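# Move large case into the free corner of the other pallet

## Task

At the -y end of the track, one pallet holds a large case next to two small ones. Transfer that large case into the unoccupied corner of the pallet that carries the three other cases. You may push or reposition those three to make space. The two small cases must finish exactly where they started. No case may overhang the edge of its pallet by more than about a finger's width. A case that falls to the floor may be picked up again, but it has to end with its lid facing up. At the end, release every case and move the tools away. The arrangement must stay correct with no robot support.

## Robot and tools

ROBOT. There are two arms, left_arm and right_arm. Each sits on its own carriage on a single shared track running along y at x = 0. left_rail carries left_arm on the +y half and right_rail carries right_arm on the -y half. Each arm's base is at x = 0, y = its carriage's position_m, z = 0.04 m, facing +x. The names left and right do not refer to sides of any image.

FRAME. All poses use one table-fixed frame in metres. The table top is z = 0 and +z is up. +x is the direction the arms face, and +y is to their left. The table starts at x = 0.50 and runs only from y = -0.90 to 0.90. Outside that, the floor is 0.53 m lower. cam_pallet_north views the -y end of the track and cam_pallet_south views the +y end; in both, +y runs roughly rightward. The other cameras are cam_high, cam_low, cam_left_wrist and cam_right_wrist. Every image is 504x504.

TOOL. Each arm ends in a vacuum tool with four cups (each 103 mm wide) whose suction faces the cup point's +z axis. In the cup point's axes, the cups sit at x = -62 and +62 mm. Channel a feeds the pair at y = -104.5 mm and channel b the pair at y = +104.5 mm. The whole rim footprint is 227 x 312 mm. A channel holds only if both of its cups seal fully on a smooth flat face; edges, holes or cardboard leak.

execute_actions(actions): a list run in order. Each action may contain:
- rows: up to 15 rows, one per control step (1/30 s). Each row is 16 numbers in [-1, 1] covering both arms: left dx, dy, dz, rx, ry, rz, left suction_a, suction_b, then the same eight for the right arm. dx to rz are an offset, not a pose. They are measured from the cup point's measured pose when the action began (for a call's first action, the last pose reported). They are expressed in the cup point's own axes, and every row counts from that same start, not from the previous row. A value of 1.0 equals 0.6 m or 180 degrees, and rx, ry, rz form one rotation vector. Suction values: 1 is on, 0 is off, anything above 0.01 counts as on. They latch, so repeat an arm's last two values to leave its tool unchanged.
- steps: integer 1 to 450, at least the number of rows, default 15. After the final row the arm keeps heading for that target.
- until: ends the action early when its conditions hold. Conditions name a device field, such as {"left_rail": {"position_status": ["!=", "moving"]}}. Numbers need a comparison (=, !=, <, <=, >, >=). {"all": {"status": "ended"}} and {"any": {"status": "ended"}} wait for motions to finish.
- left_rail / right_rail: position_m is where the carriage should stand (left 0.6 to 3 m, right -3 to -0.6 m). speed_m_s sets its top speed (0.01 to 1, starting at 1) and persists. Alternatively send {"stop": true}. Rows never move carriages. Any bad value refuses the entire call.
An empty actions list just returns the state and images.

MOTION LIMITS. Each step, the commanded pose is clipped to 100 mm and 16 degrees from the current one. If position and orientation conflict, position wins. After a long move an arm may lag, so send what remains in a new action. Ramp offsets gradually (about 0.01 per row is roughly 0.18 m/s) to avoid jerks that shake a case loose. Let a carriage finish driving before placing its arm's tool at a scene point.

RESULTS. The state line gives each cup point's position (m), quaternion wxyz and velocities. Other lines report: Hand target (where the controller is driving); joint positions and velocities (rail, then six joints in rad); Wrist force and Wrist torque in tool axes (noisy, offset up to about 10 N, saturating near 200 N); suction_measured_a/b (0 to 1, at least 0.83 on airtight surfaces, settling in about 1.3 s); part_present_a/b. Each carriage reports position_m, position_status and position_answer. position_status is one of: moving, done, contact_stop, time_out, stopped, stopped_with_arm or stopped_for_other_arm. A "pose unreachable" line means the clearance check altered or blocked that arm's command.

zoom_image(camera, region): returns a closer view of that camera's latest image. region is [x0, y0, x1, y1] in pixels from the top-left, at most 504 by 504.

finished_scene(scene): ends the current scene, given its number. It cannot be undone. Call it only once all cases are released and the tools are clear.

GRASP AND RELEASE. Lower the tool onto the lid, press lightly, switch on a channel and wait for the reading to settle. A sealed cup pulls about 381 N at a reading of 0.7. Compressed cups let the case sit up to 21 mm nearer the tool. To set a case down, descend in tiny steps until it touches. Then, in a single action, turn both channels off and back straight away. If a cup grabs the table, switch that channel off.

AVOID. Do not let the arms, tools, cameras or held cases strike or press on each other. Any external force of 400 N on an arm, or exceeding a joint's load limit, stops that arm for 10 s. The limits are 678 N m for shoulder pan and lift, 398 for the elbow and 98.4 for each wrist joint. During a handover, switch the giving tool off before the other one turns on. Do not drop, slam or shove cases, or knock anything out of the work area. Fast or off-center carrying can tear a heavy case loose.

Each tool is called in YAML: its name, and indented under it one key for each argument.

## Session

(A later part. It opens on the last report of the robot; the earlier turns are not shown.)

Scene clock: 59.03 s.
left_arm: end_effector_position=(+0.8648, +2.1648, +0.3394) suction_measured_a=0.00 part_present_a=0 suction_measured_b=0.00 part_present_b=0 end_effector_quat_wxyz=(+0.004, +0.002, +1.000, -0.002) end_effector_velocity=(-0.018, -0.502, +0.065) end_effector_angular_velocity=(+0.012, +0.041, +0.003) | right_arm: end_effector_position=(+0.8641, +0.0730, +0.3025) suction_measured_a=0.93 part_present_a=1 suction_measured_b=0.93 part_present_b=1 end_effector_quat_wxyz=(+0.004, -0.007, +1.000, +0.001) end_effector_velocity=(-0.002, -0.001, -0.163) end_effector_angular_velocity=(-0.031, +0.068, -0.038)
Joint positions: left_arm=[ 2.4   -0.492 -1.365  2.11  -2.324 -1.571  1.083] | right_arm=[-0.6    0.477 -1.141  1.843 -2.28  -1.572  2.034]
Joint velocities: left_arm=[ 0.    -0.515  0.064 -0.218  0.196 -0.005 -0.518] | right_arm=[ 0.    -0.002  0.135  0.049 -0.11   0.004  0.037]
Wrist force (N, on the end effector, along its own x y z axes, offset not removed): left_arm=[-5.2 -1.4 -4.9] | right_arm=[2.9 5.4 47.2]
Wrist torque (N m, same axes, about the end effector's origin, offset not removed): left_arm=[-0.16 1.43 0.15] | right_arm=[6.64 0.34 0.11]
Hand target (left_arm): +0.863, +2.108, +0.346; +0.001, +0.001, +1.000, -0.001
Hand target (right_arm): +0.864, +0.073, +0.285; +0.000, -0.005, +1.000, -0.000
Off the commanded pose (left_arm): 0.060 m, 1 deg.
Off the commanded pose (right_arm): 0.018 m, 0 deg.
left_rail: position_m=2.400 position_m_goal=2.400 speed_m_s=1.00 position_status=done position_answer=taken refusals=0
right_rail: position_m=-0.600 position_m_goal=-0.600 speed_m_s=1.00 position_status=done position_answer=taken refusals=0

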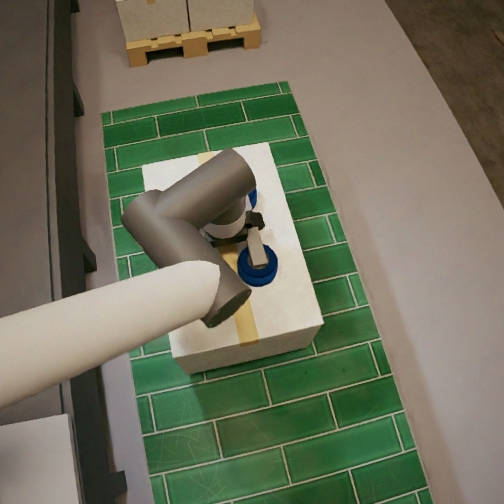

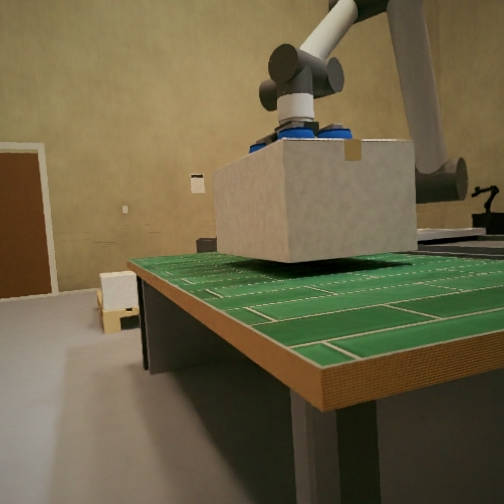

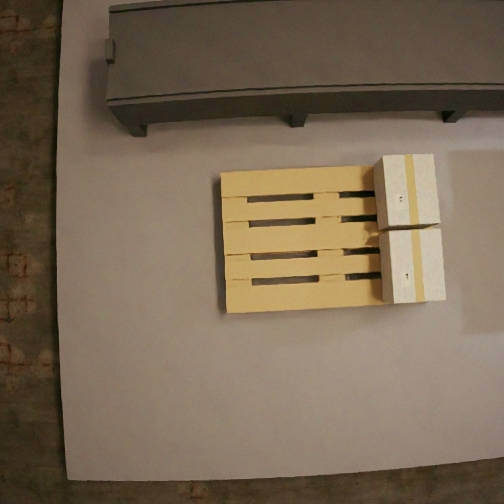

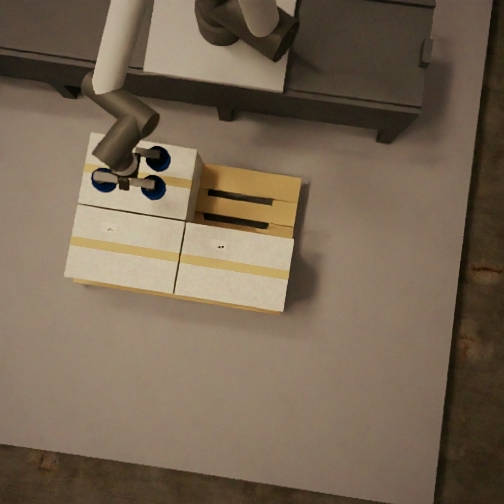

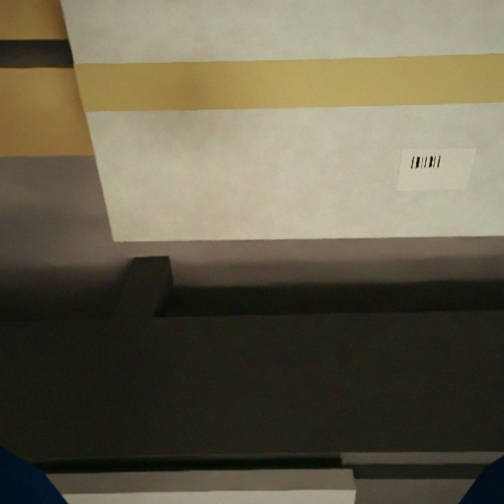

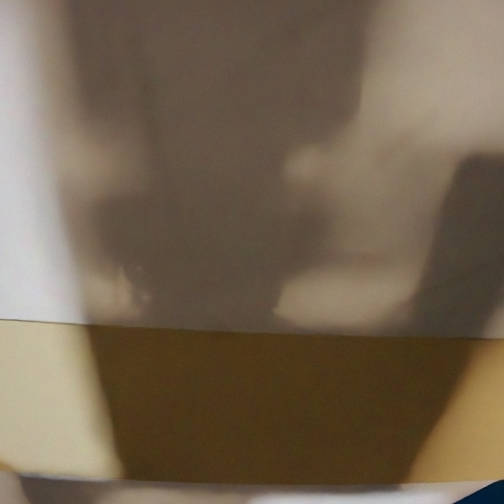

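execute_actions:
  actions: []

Scene clock: 60.00 s.
left_arm: end_effector_position=(+0.8626, +2.1078, +0.3462) suction_measured_a=0.00 part_present_a=0 suction_measured_b=0.00 part_present_b=0 end_effector_quat_wxyz=(+0.001, +0.001, +1.000, -0.001) end_effector_velocity=(-0.000, -0.000, -0.000) end_effector_angular_velocity=(+0.000, +0.000, -0.000) | right_arm: end_effector_position=(+0.8643, +0.0731, +0.2852) suction_measured_a=0.93 part_present_a=1 suction_measured_b=0.93 part_present_b=1 end_effector_quat_wxyz=(+0.000, -0.005, +1.000, -0.000) end_effector_velocity=(-0.000, -0.000, -0.000) end_effector_angular_velocity=(-0.000, +0.000, -0.000)
Joint positions: left_arm=[ 2.4   -0.549 -1.356  2.083 -2.301 -1.572  1.024] | right_arm=[-0.6    0.477 -1.127  1.848 -2.293 -1.572  2.038]
Joint velocities: left_arm=[ 0. -0.  0. -0.  0.  0. -0.] | right_arm=[ 0. -0.  0.  0.  0. -0.  0.]
Wrist force (N, on the end effector, along its own x y z axes, offset not removed): left_arm=[-7.8 1.0 -2.8] | right_arm=[-2.0 0.2 41.0]
Wrist torque (N m, same axes, about the end effector's origin, offset not removed): left_arm=[0.15 1.77 0.15] | right_arm=[5.47 0.93 0.13]
Hand target (left_arm): +0.863, +2.108, +0.346; +0.001, +0.001, +1.000, -0.001
Hand target (right_arm): +0.864, +0.073, +0.285; +0.000, -0.005, +1.000, -0.000
Off the commanded pose (left_arm): 0.004 m, 0 deg.
Off the commanded pose (right_arm): 0.001 m, 0 deg.
left_rail: position_m=2.400 position_m_goal=2.400 speed_m_s=1.00 position_status=done position_answer=taken refusals=0
right_rail: position_m=-0.600 position_m_goal=-0.600 speed_m_s=1.00 position_status=done position_answer=taken refusals=0

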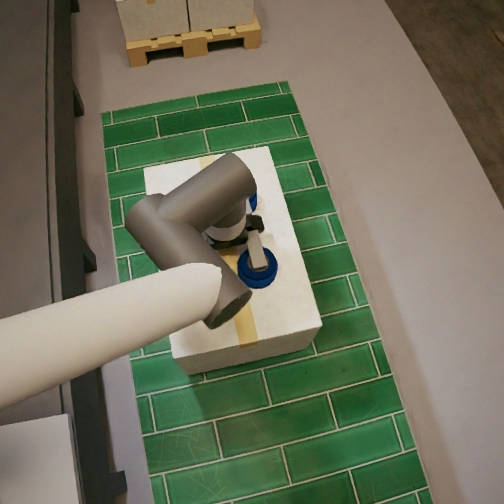

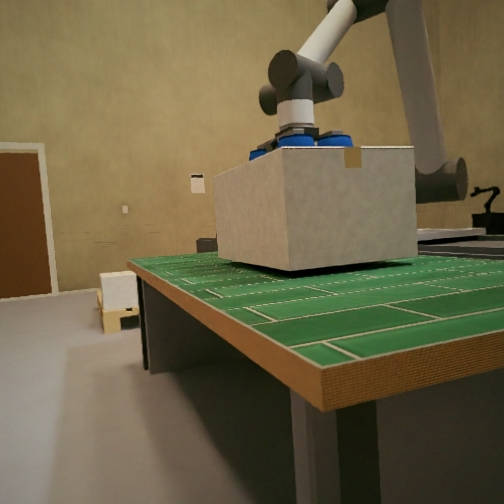

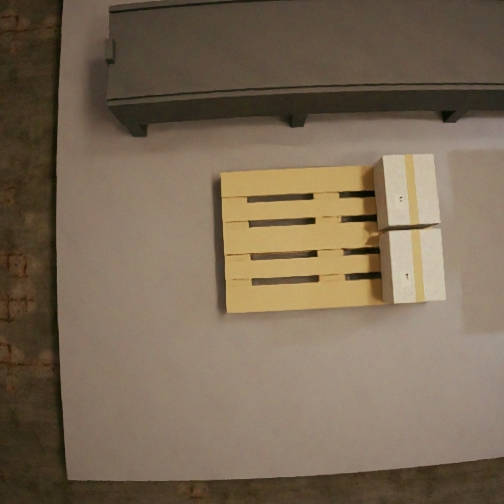

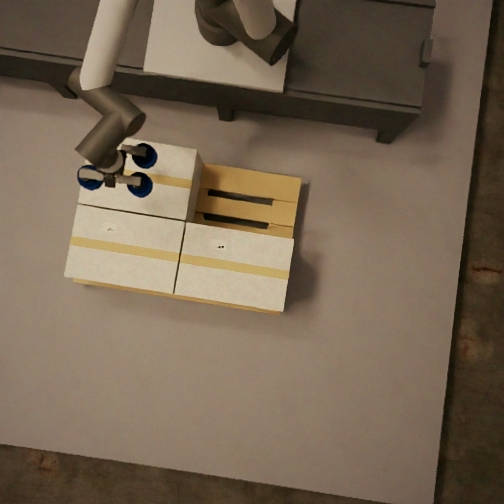

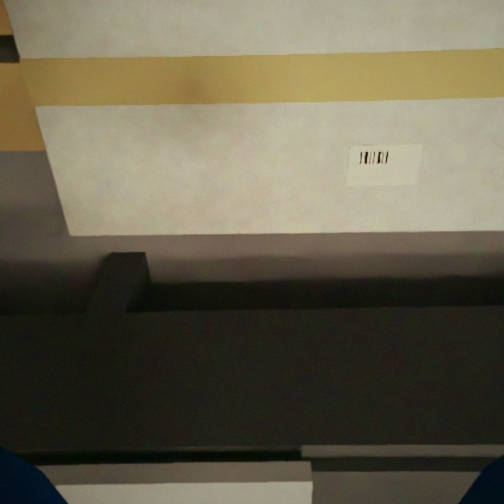

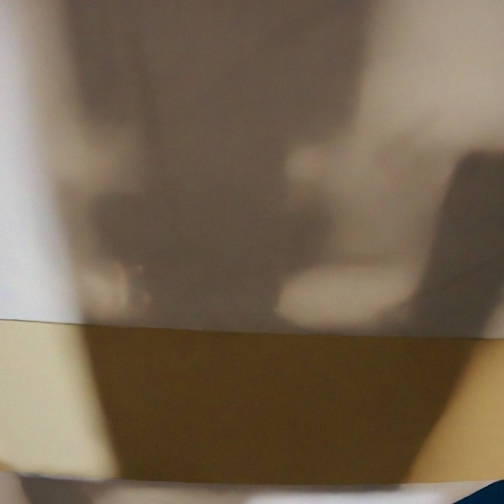

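zoom_image:
  camera: "cam_low"
  region: [200, 220, 440, 300]

Region (200, 220, 440, 300) of cam_low's 504x504 image, scaled by 2.100, with more detail than that image has.

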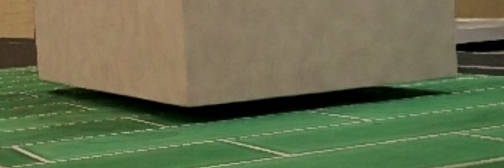

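execute_actions:
  actions:
    - {"rows":[ [0,-0.008,0,0,0,0,0,0, 0,0,0.002,0,0,0,1,1], [0,-0.030,0,0,0,0,0,0, 0,0,0.006,0,0,0,1,1], [0,-0.065,0,0,0,0,0,0, 0,0,0.011,0,0,0,1,1], [0,-0.100,0,0,0,0,0,0, 0,0,0.016,0,0,0,1,1], [0,-0.125,0,0,0,0,0,0, 0,0,0.020,0,0,0,1,1], [0,-0.135,0,0,0,0,0,0, 0,0,0.022,0,0,0,1,1] ],"steps":7}

execute_actions:
  actions: []

Scene clock: 60.87 s.
left_arm: end_effector_position=(+0.8620, +2.0657, +0.3465) suction_measured_a=0.00 part_present_a=0 suction_measured_b=0.00 part_present_b=0 end_effector_quat_wxyz=(+0.001, +0.001, +1.000, -0.001) end_effector_velocity=(-0.013, -0.367, +0.004) end_effector_angular_velocity=(-0.007, -0.002, -0.012) | right_arm: end_effector_position=(+0.8643, +0.0731, +0.2779) suction_measured_a=0.93 part_present_a=1 suction_measured_b=0.93 part_present_b=1 end_effector_quat_wxyz=(+0.000, -0.005, +1.000, -0.000) end_effector_velocity=(-0.002, -0.001, -0.060) end_effector_angular_velocity=(-0.003, +0.005, -0.000)
Joint positions: left_arm=[ 2.4   -0.589 -1.342  2.064 -2.296 -1.572  0.984] | right_arm=[-0.6    0.477 -1.121  1.852 -2.302 -1.572  2.038]
Joint velocities: left_arm=[ 0.    -0.344  0.118 -0.166  0.042 -0.004 -0.333] | right_arm=[ 0.    -0.     0.047  0.029 -0.071  0.    -0.   ]
Wrist force (N, on the end effector, along its own x y z axes, offset not removed): left_arm=[-4.2 -5.0 -0.3] | right_arm=[-3.5 1.9 38.3]
Wrist torque (N m, same axes, about the end effector's origin, offset not removed): left_arm=[-0.68 1.30 0.04] | right_arm=[5.79 0.76 0.27]
Hand target (left_arm): +0.861, +2.028, +0.347; +0.001, +0.001, +1.000, -0.001
Hand target (right_arm): +0.864, +0.073, +0.272; +0.000, -0.005, +1.000, -0.000
Off the commanded pose (left_arm): 0.039 m, 0 deg.
Off the commanded pose (right_arm): 0.006 m, 0 deg.
left_rail: position_m=2.400 position_m_goal=2.400 speed_m_s=1.00 position_status=done position_answer=taken refusals=0
right_rail: position_m=-0.600 position_m_goal=-0.600 speed_m_s=1.00 position_status=done position_answer=taken refusals=0

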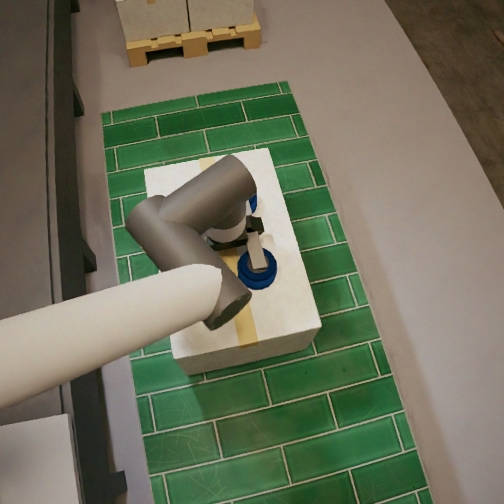

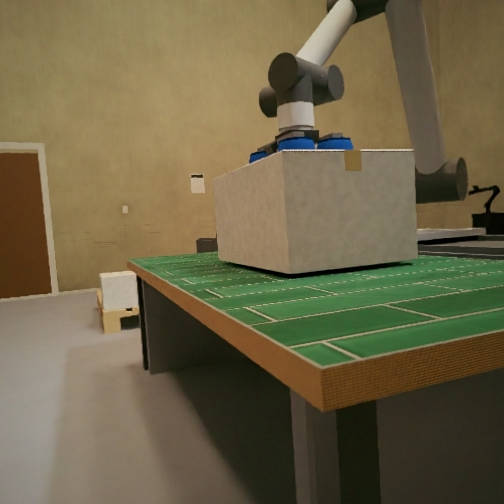

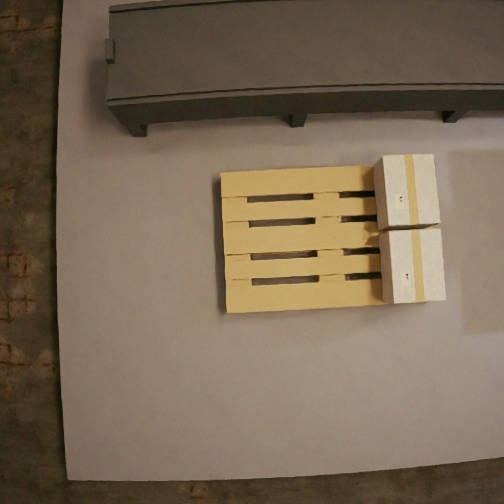

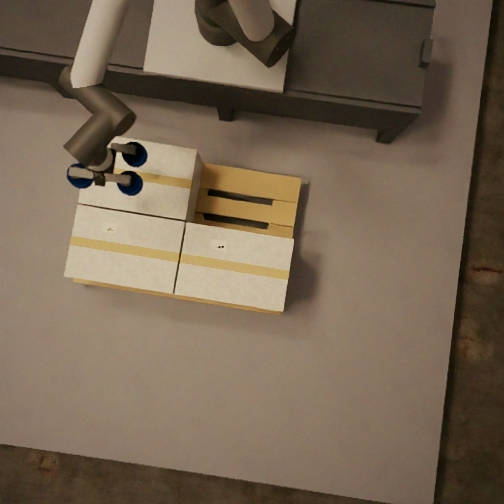

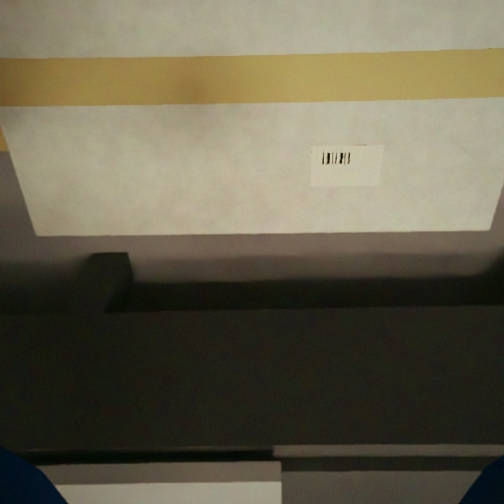

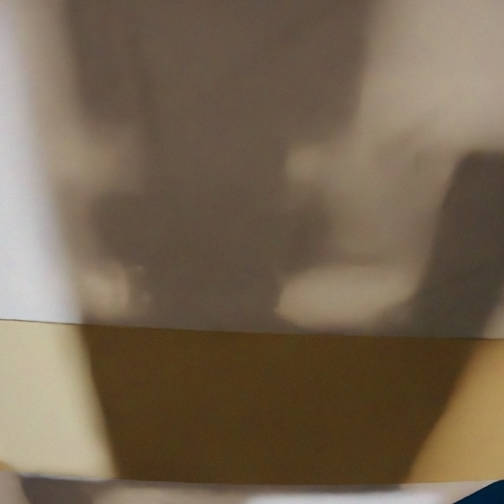

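Scene clock: 60.87 s.
left_arm: end_effector_position=(+0.8620, +2.0657, +0.3465) suction_measured_a=0.00 part_present_a=0 suction_measured_b=0.00 part_present_b=0 end_effector_quat_wxyz=(+0.001, +0.001, +1.000, -0.001) end_effector_velocity=(-0.013, -0.367, +0.004) end_effector_angular_velocity=(-0.007, -0.002, -0.012) | right_arm: end_effector_position=(+0.8643, +0.0731, +0.2779) suction_measured_a=0.93 part_present_a=1 suction_measured_b=0.93 part_present_b=1 end_effector_quat_wxyz=(+0.000, -0.005, +1.000, -0.000) end_effector_velocity=(-0.002, -0.001, -0.060) end_effector_angular_velocity=(-0.003, +0.005, -0.000)
Joint positions: left_arm=[ 2.4   -0.589 -1.342  2.064 -2.296 -1.572  0.984] | right_arm=[-0.6    0.477 -1.121  1.852 -2.302 -1.572  2.038]
Joint velocities: left_arm=[ 0.    -0.344  0.118 -0.166  0.042 -0.004 -0.333] | right_arm=[ 0.    -0.     0.047  0.029 -0.071  0.    -0.   ]
Wrist force (N, on the end effector, along its own x y z axes, offset not removed): left_arm=[-4.2 -5.0 -0.3] | right_arm=[-3.5 1.9 38.3]
Wrist torque (N m, same axes, about the end effector's origin, offset not removed): left_arm=[-0.68 1.30 0.04] | right_arm=[5.79 0.76 0.27]
Hand target (left_arm): +0.861, +2.028, +0.347; +0.001, +0.001, +1.000, -0.001
Hand target (right_arm): +0.864, +0.073, +0.272; +0.000, -0.005, +1.000, -0.000
Off the commanded pose (left_arm): 0.039 m, 0 deg.
Off the commanded pose (right_arm): 0.006 m, 0 deg.
left_rail: position_m=2.400 position_m_goal=2.400 speed_m_s=1.00 position_status=done position_answer=taken refusals=0
right_rail: position_m=-0.600 position_m_goal=-0.600 speed_m_s=1.00 position_status=done position_answer=taken refusals=0

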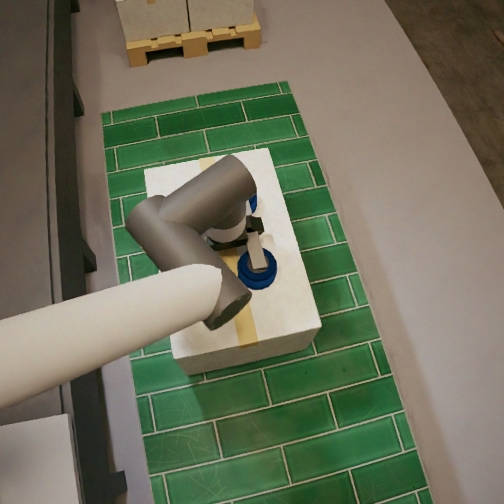

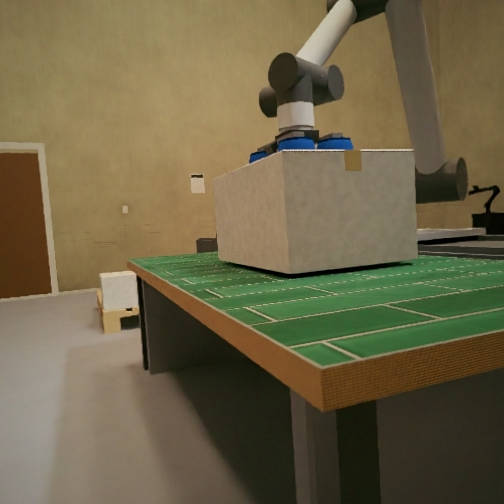

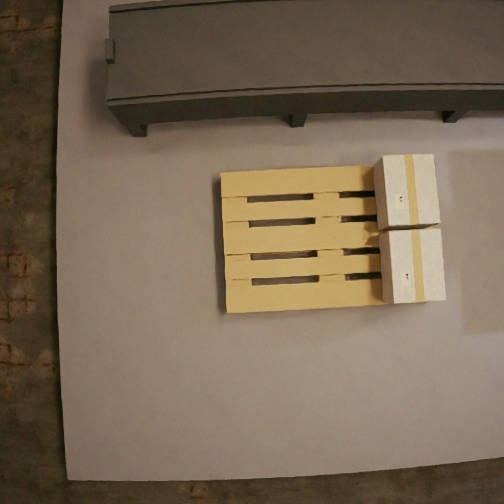

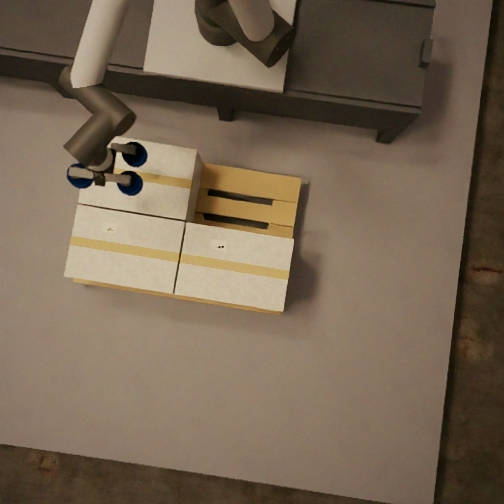

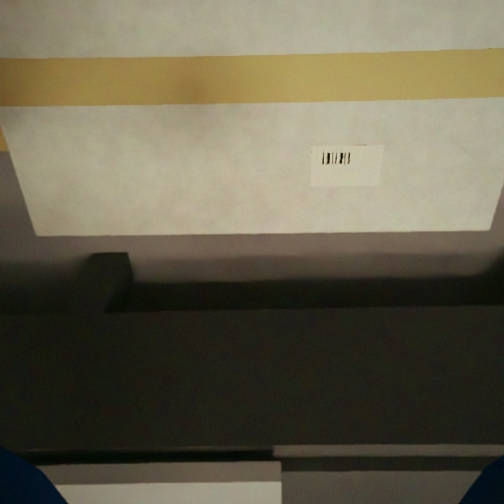

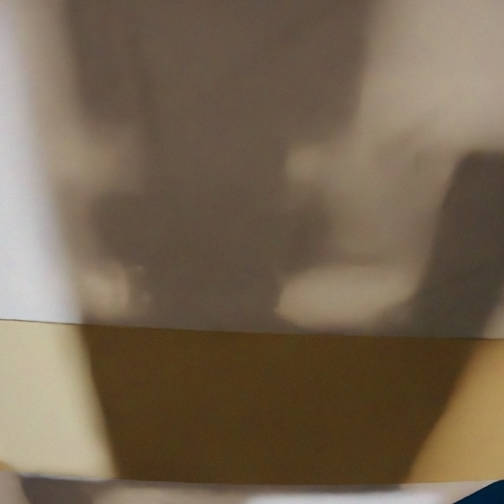

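execute_actions:
  actions: []

Scene clock: 62.20 s.
left_arm: end_effector_position=(+0.8608, +2.0280, +0.3466) suction_measured_a=0.00 part_present_a=0 suction_measured_b=0.00 part_present_b=0 end_effector_quat_wxyz=(+0.001, +0.001, +1.000, -0.001) end_effector_velocity=(-0.000, -0.000, -0.000) end_effector_angular_velocity=(+0.000, +0.000, -0.000) | right_arm: end_effector_position=(+0.8643, +0.0731, +0.2720) suction_measured_a=0.93 part_present_a=1 suction_measured_b=0.93 part_present_b=1 end_effector_quat_wxyz=(+0.000, -0.005, +1.000, -0.000) end_effector_velocity=(-0.000, -0.000, -0.000) end_effector_angular_velocity=(-0.000, +0.000, -0.000)
Joint positions: left_arm=[ 2.4   -0.624 -1.329  2.046 -2.291 -1.572  0.95 ] | right_arm=[-0.6    0.477 -1.116  1.855 -2.31  -1.572  2.038]
Joint velocities: left_arm=[ 0. -0.  0. -0. -0. -0. -0.] | right_arm=[ 0.  0.  0.  0. -0. -0.  0.]
Wrist force (N, on the end effector, along its own x y z axes, offset not removed): left_arm=[-4.8 0.5 -1.3] | right_arm=[-6.1 -0.6 38.4]
Wrist torque (N m, same axes, about the end effector's origin, offset not removed): left_arm=[0.00 1.41 0.01] | right_arm=[5.32 1.24 0.03]
Hand target (left_arm): +0.861, +2.028, +0.347; +0.001, +0.001, +1.000, -0.001
Hand target (right_arm): +0.864, +0.073, +0.272; +0.000, -0.005, +1.000, -0.000
Off the commanded pose (left_arm): 0.002 m, 0 deg.
Off the commanded pose (right_arm): 0.000 m, 0 deg.
left_rail: position_m=2.400 position_m_goal=2.400 speed_m_s=1.00 position_status=done position_answer=taken refusals=0
right_rail: position_m=-0.600 position_m_goal=-0.600 speed_m_s=1.00 position_status=done position_answer=taken refusals=0

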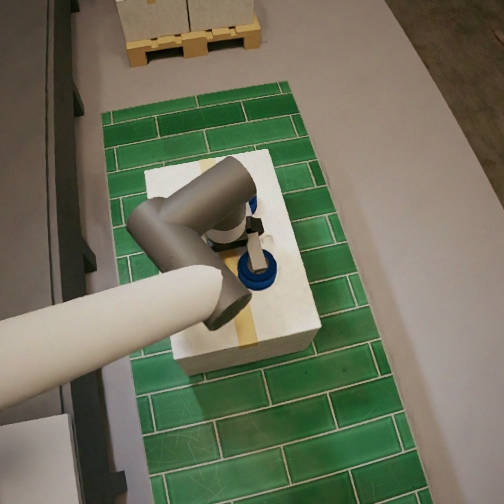

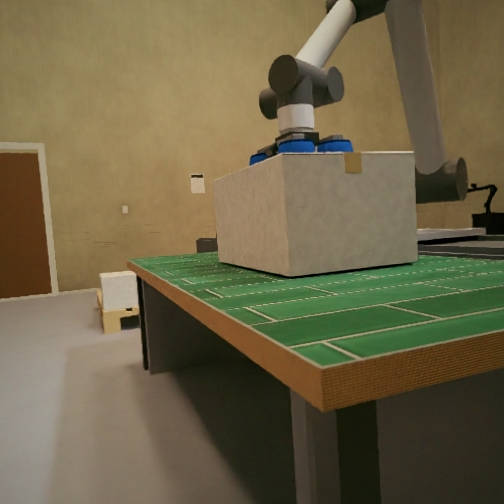

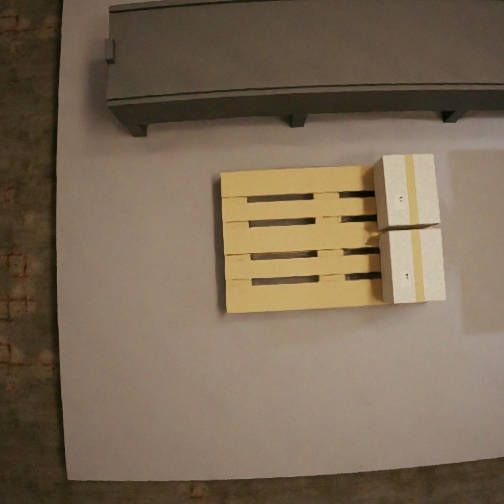

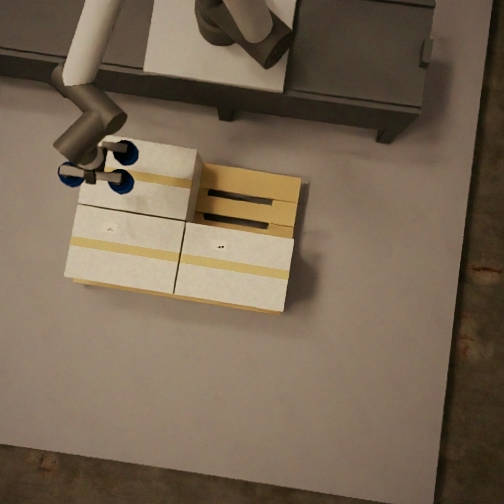

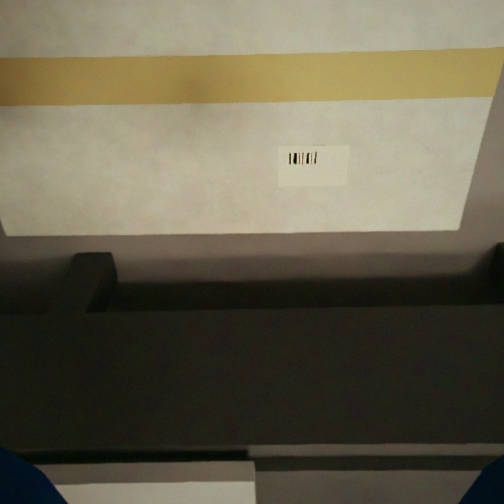

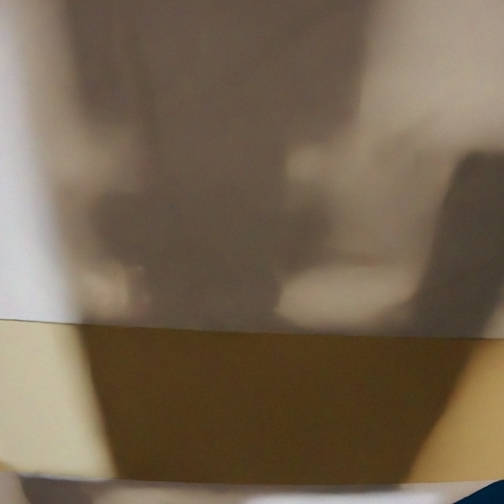

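execute_actions:
  actions:
    - {"rows": [[-0.0001,-0.0028,0,0,0,0,0,0, 0,0,0.0001,0,0,0,1,1],[-0.0002,-0.0112,0,0,0,0,0,0, 0,0,0.0004,0,0,0,1,1],[-0.0005,-0.0248,0,0,0,0,0,0, 0,0,0.0008,0,0,0,1,1],[-0.0008,-0.0430,0,0,0,0,0,0, 0,0,0.0014,0,0,0,1,1],[-0.0012,-0.065,0,0,0,0,0,0, 0,0,0.0021,0,0,0,1,1],[-0.0017,-0.0898,0,0,0,0,0,0, 0,0,0.0029,0,0,0,1,1],[-0.0022,-0.1164,0,0,0,0,0,0, 0,0,0.0037,0,0,0,1,1],[-0.0028,-0.1436,0,0,0,0,0,0, 0,0,0.0046,0,0,0,1,1],[-0.0033,-0.1702,0,0,0,0,0,0, 0,0,0.0054,0,0,0,1,1],[-0.0038,-0.195,0,0,0,0,0,0, 0,0,0.0062,0,0,0,1,1],[-0.0042,-0.2170,0,0,0,0,0,0, 0,0,0.0069,0,0,0,1,1],[-0.0045,-0.2352,0,0,0,0,0,0, 0,0,0.0075,0,0,0,1,1],[-0.0048,-0.2488,0,0,0,0,0,0, 0,0,0.0079,0,0,0,1,1],[-0.0049,-0.2572,0,0,0,0,0,0, 0,0,0.0082,0,0,0,1,1],[-0.005,-0.26,0,0,0,0,0,0, 0,0,0.0083,0,0,0,1,1]], "steps": 18}

Scene clock: 63.50 s.
left_arm: end_effector_position=(+0.8614, +1.8842, +0.3472) suction_measured_a=0.00 part_present_a=0 suction_measured_b=0.00 part_present_b=0 end_effector_quat_wxyz=(+0.001, +0.002, +1.000, -0.002) end_effector_velocity=(+0.013, -0.135, -0.003) end_effector_angular_velocity=(+0.006, +0.001, +0.003) | right_arm: end_effector_position=(+0.8643, +0.0731, +0.2674) suction_measured_a=0.93 part_present_a=1 suction_measured_b=0.93 part_present_b=1 end_effector_quat_wxyz=(+0.000, -0.005, +1.000, -0.000) end_effector_velocity=(+0.000, +0.000, -0.004) end_effector_angular_velocity=(+0.000, -0.000, +0.000)
Joint positions: left_arm=[ 2.4   -0.741 -1.263  1.952 -2.263 -1.572  0.834] | right_arm=[-0.6    0.477 -1.112  1.857 -2.316 -1.572  2.038]
Joint velocities: left_arm=[ 0.    -0.093  0.082 -0.117  0.039  0.004 -0.097] | right_arm=[ 0.     0.     0.003  0.002 -0.005 -0.    -0.   ]
Wrist force (N, on the end effector, along its own x y z axes, offset not removed): left_arm=[-3.7 -7.8 0.0] | right_arm=[3.0 0.1 33.4]
Wrist torque (N m, same axes, about the end effector's origin, offset not removed): left_arm=[-0.98 1.20 0.11] | right_arm=[5.69 -0.11 -0.14]
Hand target (left_arm): +0.863, +1.872, +0.347; +0.001, +0.002, +1.000, -0.001
Hand target (right_arm): +0.864, +0.073, +0.267; +0.000, -0.005, +1.000, -0.000
Off the commanded pose (left_arm): 0.012 m, 0 deg.
Off the commanded pose (right_arm): 0.000 m, 0 deg.
left_rail: position_m=2.400 position_m_goal=2.400 speed_m_s=1.00 position_status=done position_answer=taken refusals=0
right_rail: position_m=-0.600 position_m_goal=-0.600 speed_m_s=1.00 position_status=done position_answer=taken refusals=0

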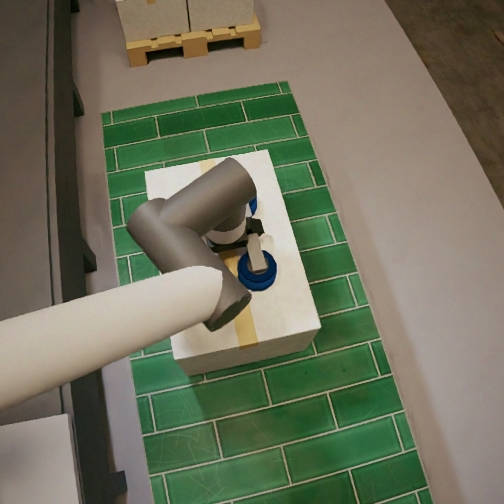

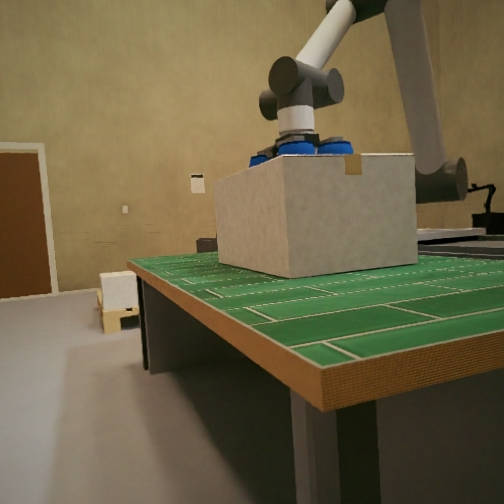

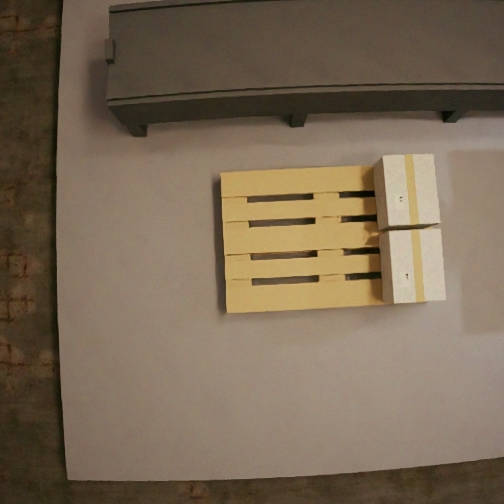

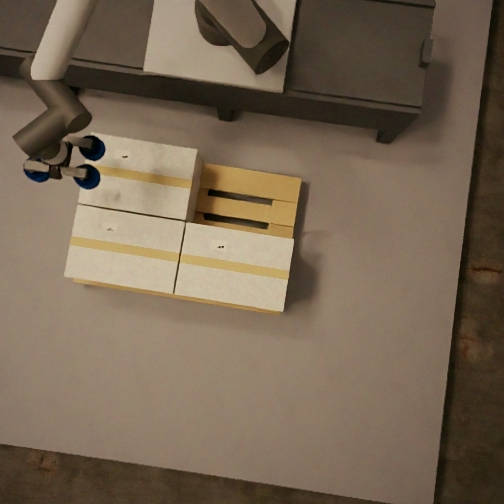

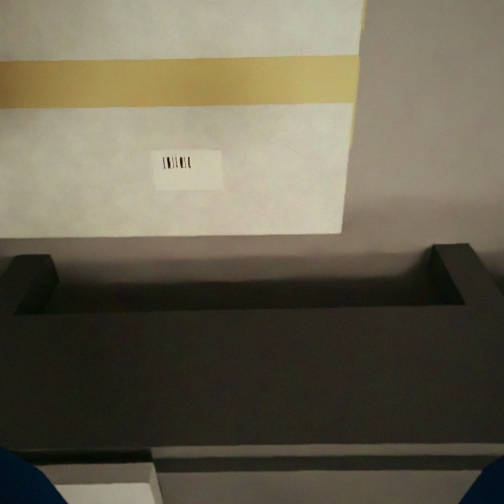

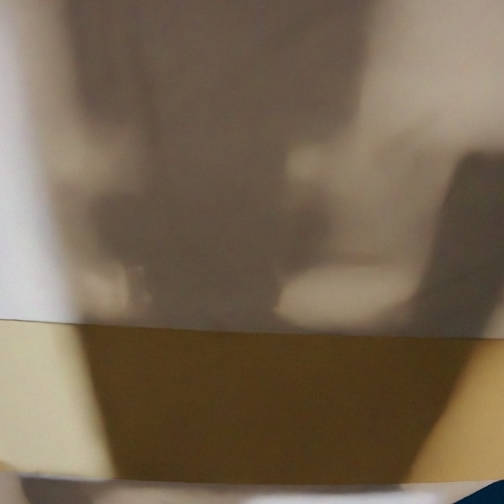

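execute_actions:
  actions:
    - {"rows": [[0,0,0,0,0,0,0,0, 0,0,0.002,0,0,0,1,1],[0,-0.01,0,0,0,0,0,0, 0,0,0.004,0,0,0,1,1],[0,-0.02,0,0,0,0,0,0, 0,0,0.005,0,0,0,1,1]], "steps": 6}

Scene clock: 64.00 s.
left_arm: end_effector_position=(+0.8618, +1.8744, +0.3471) suction_measured_a=0.00 part_present_a=0 suction_measured_b=0.00 part_present_b=0 end_effector_quat_wxyz=(+0.001, +0.002, +1.000, -0.002) end_effector_velocity=(-0.005, -0.021, +0.002) end_effector_angular_velocity=(-0.005, -0.001, -0.003) | right_arm: end_effector_position=(+0.8645, +0.0732, +0.2656) suction_measured_a=0.93 part_present_a=1 suction_measured_b=0.93 part_present_b=1 end_effector_quat_wxyz=(+0.001, -0.005, +1.000, -0.000) end_effector_velocity=(+0.002, +0.001, -0.006) end_effector_angular_velocity=(+0.003, -0.005, +0.000)
Joint positions: left_arm=[ 2.4   -0.748 -1.258  1.944 -2.26  -1.572  0.827] | right_arm=[-0.6    0.477 -1.111  1.858 -2.319 -1.572  2.038]
Joint velocities: left_arm=[ 0.    -0.018  0.005 -0.009 -0.    -0.003 -0.015] | right_arm=[ 0.    -0.     0.006  0.002 -0.015  0.    -0.   ]
Wrist force (N, on the end effector, along its own x y z axes, offset not removed): left_arm=[-7.0 -1.6 -2.7] | right_arm=[6.1 -4.7 6.5]
Wrist torque (N m, same axes, about the end effector's origin, offset not removed): left_arm=[-0.23 1.68 0.06] | right_arm=[-3.47 -4.72 -0.86]
Hand target (left_arm): +0.861, +1.872, +0.347; +0.001, +0.002, +1.000, -0.002
Hand target (right_arm): +0.864, +0.073, +0.264; +0.000, -0.005, +1.000, -0.000
Off the commanded pose (left_arm): 0.002 m, 0 deg.
Off the commanded pose (right_arm): 0.001 m, 0 deg.
left_rail: position_m=2.400 position_m_goal=2.400 speed_m_s=1.00 position_status=done position_answer=taken refusals=0
right_rail: position_m=-0.600 position_m_goal=-0.600 speed_m_s=1.00 position_status=done position_answer=taken refusals=0

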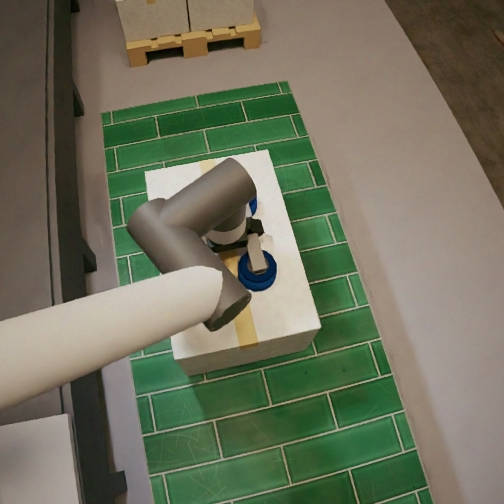

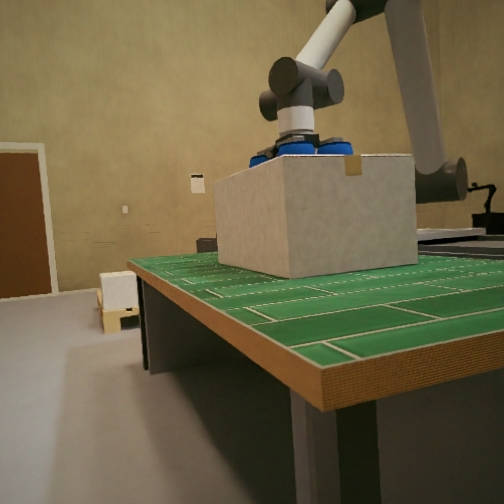

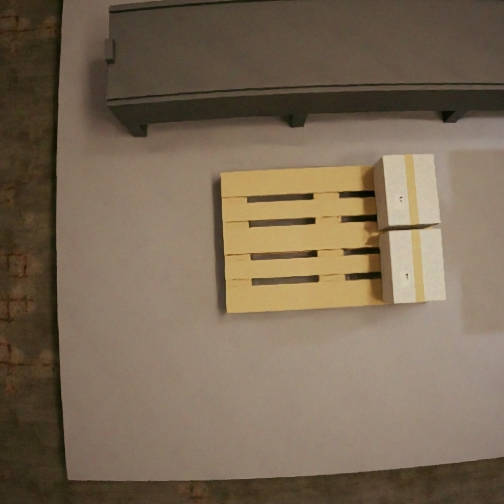

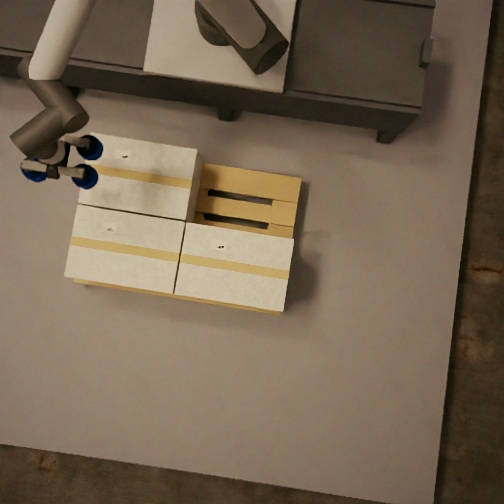

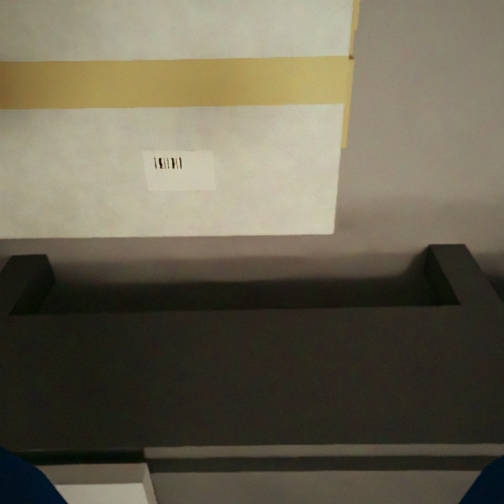

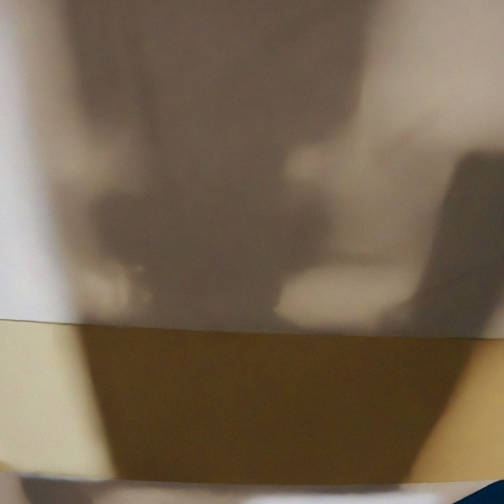

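execute_actions:
  actions:
    - {"rows": [[0,0,0,0,0,0,0,0, 0,0,-0.0067,0,0,0,0,0],[0,0,0,0,0,0,0,0, 0,0,-0.02,0,0,0,0,0],[0,0,0,0,0,0,0,0, 0,0,-0.0367,0,0,0,0,0],[0,0,0,0,0,0,0,0, 0,0,-0.055,0,0,0,0,0],[0,0,0,0,0,0,0,0, 0,0,-0.0733,0,0,0,0,0],[0,0,0,0,0,0,0,0, 0,0,-0.09,0,0,0,0,0],[0,0,0,0,0,0,0,0, 0,0,-0.105,0,0,0,0,0],[0,0,0,0,0,0,0,0, 0,0,-0.1183,0,0,0,0,0],[0,0,0,0,0,0,0,0, 0,0,-0.13,0,0,0,0,0],[0,0,0,0,0,0,0,0, 0,0,-0.1383,0,0,0,0,0],[0,0,0,0,0,0,0,0, 0,0,-0.1433,0,0,0,0,0]], "steps": 14}

Scene clock: 65.43 s.
left_arm: end_effector_position=(+0.8617, +1.8742, +0.3469) suction_measured_a=0.00 part_present_a=0 suction_measured_b=0.00 part_present_b=0 end_effector_quat_wxyz=(+0.001, +0.002, +1.000, -0.002) end_effector_velocity=(+0.000, +0.001, +0.000) end_effector_angular_velocity=(+0.000, -0.000, +0.000) | right_arm: end_effector_position=(+0.8642, +0.0730, +0.3414) suction_measured_a=0.00 part_present_a=0 suction_measured_b=0.00 part_present_b=0 end_effector_quat_wxyz=(+0.001, -0.005, +1.000, -0.000) end_effector_velocity=(+0.001, +0.001, +0.108) end_effector_angular_velocity=(-0.001, +0.001, +0.000)
Joint positions: left_arm=[ 2.4   -0.748 -1.258  1.944 -2.26  -1.572  0.827] | right_arm=[-0.6    0.477 -1.17   1.819 -2.221 -1.572  2.038]
Joint velocities: left_arm=[ 0.     0.001 -0.001  0.    -0.     0.     0.   ] | right_arm=[ 0.     0.    -0.077 -0.066  0.143 -0.     0.   ]
Wrist force (N, on the end effector, along its own x y z axes, offset not removed): left_arm=[-8.7 -4.4 -1.9] | right_arm=[-0.5 5.7 -4.9]
Wrist torque (N m, same axes, about the end effector's origin, offset not removed): left_arm=[-0.69 1.97 0.14] | right_arm=[0.24 0.15 0.03]
Hand target (left_arm): +0.862, +1.874, +0.347; +0.001, +0.002, +1.000, -0.002
Hand target (right_arm): +0.864, +0.073, +0.352; +0.001, -0.005, +1.000, -0.000
Off the commanded pose (left_arm): 0.000 m, 0 deg.
Off the commanded pose (right_arm): 0.010 m, 0 deg.
left_rail: position_m=2.400 position_m_goal=2.400 speed_m_s=1.00 position_status=done position_answer=taken refusals=0
right_rail: position_m=-0.600 position_m_goal=-0.600 speed_m_s=1.00 position_status=done position_answer=taken refusals=0

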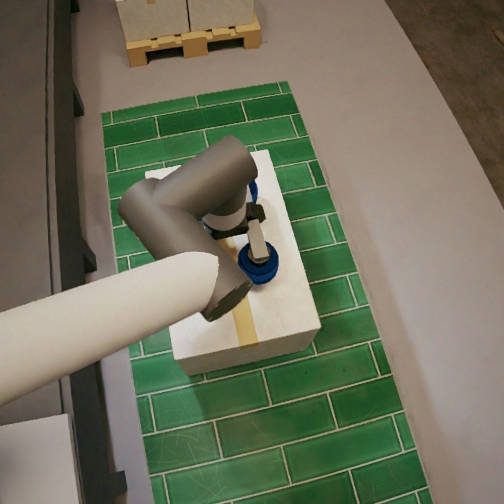

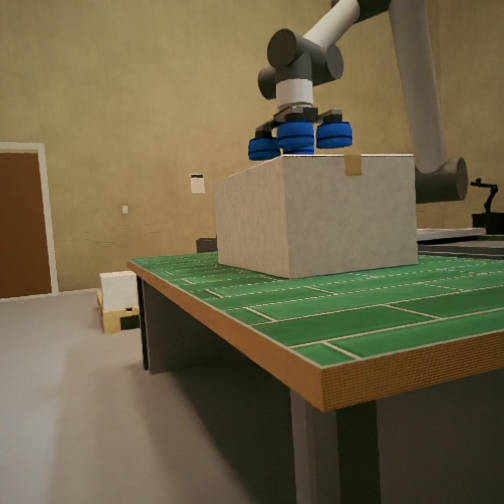

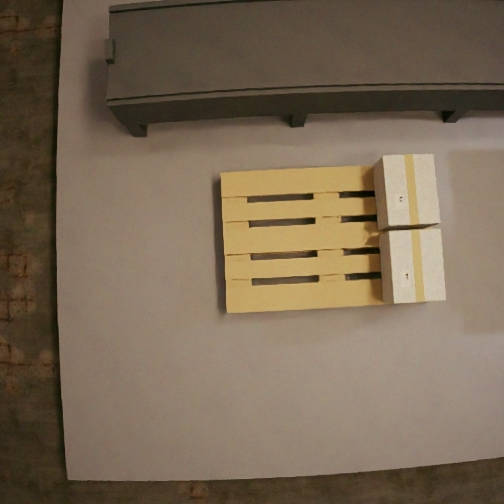

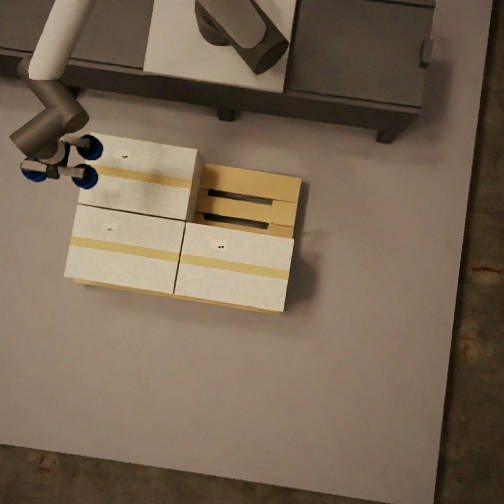

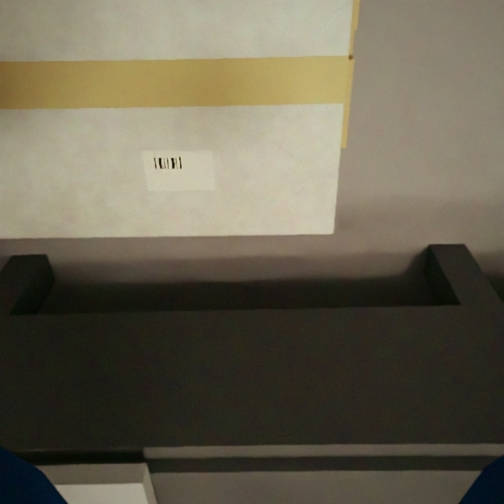

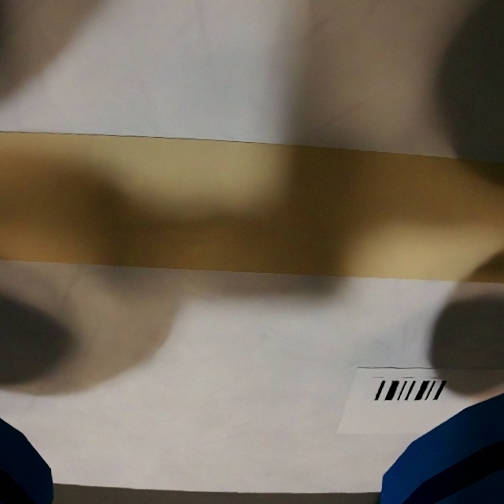

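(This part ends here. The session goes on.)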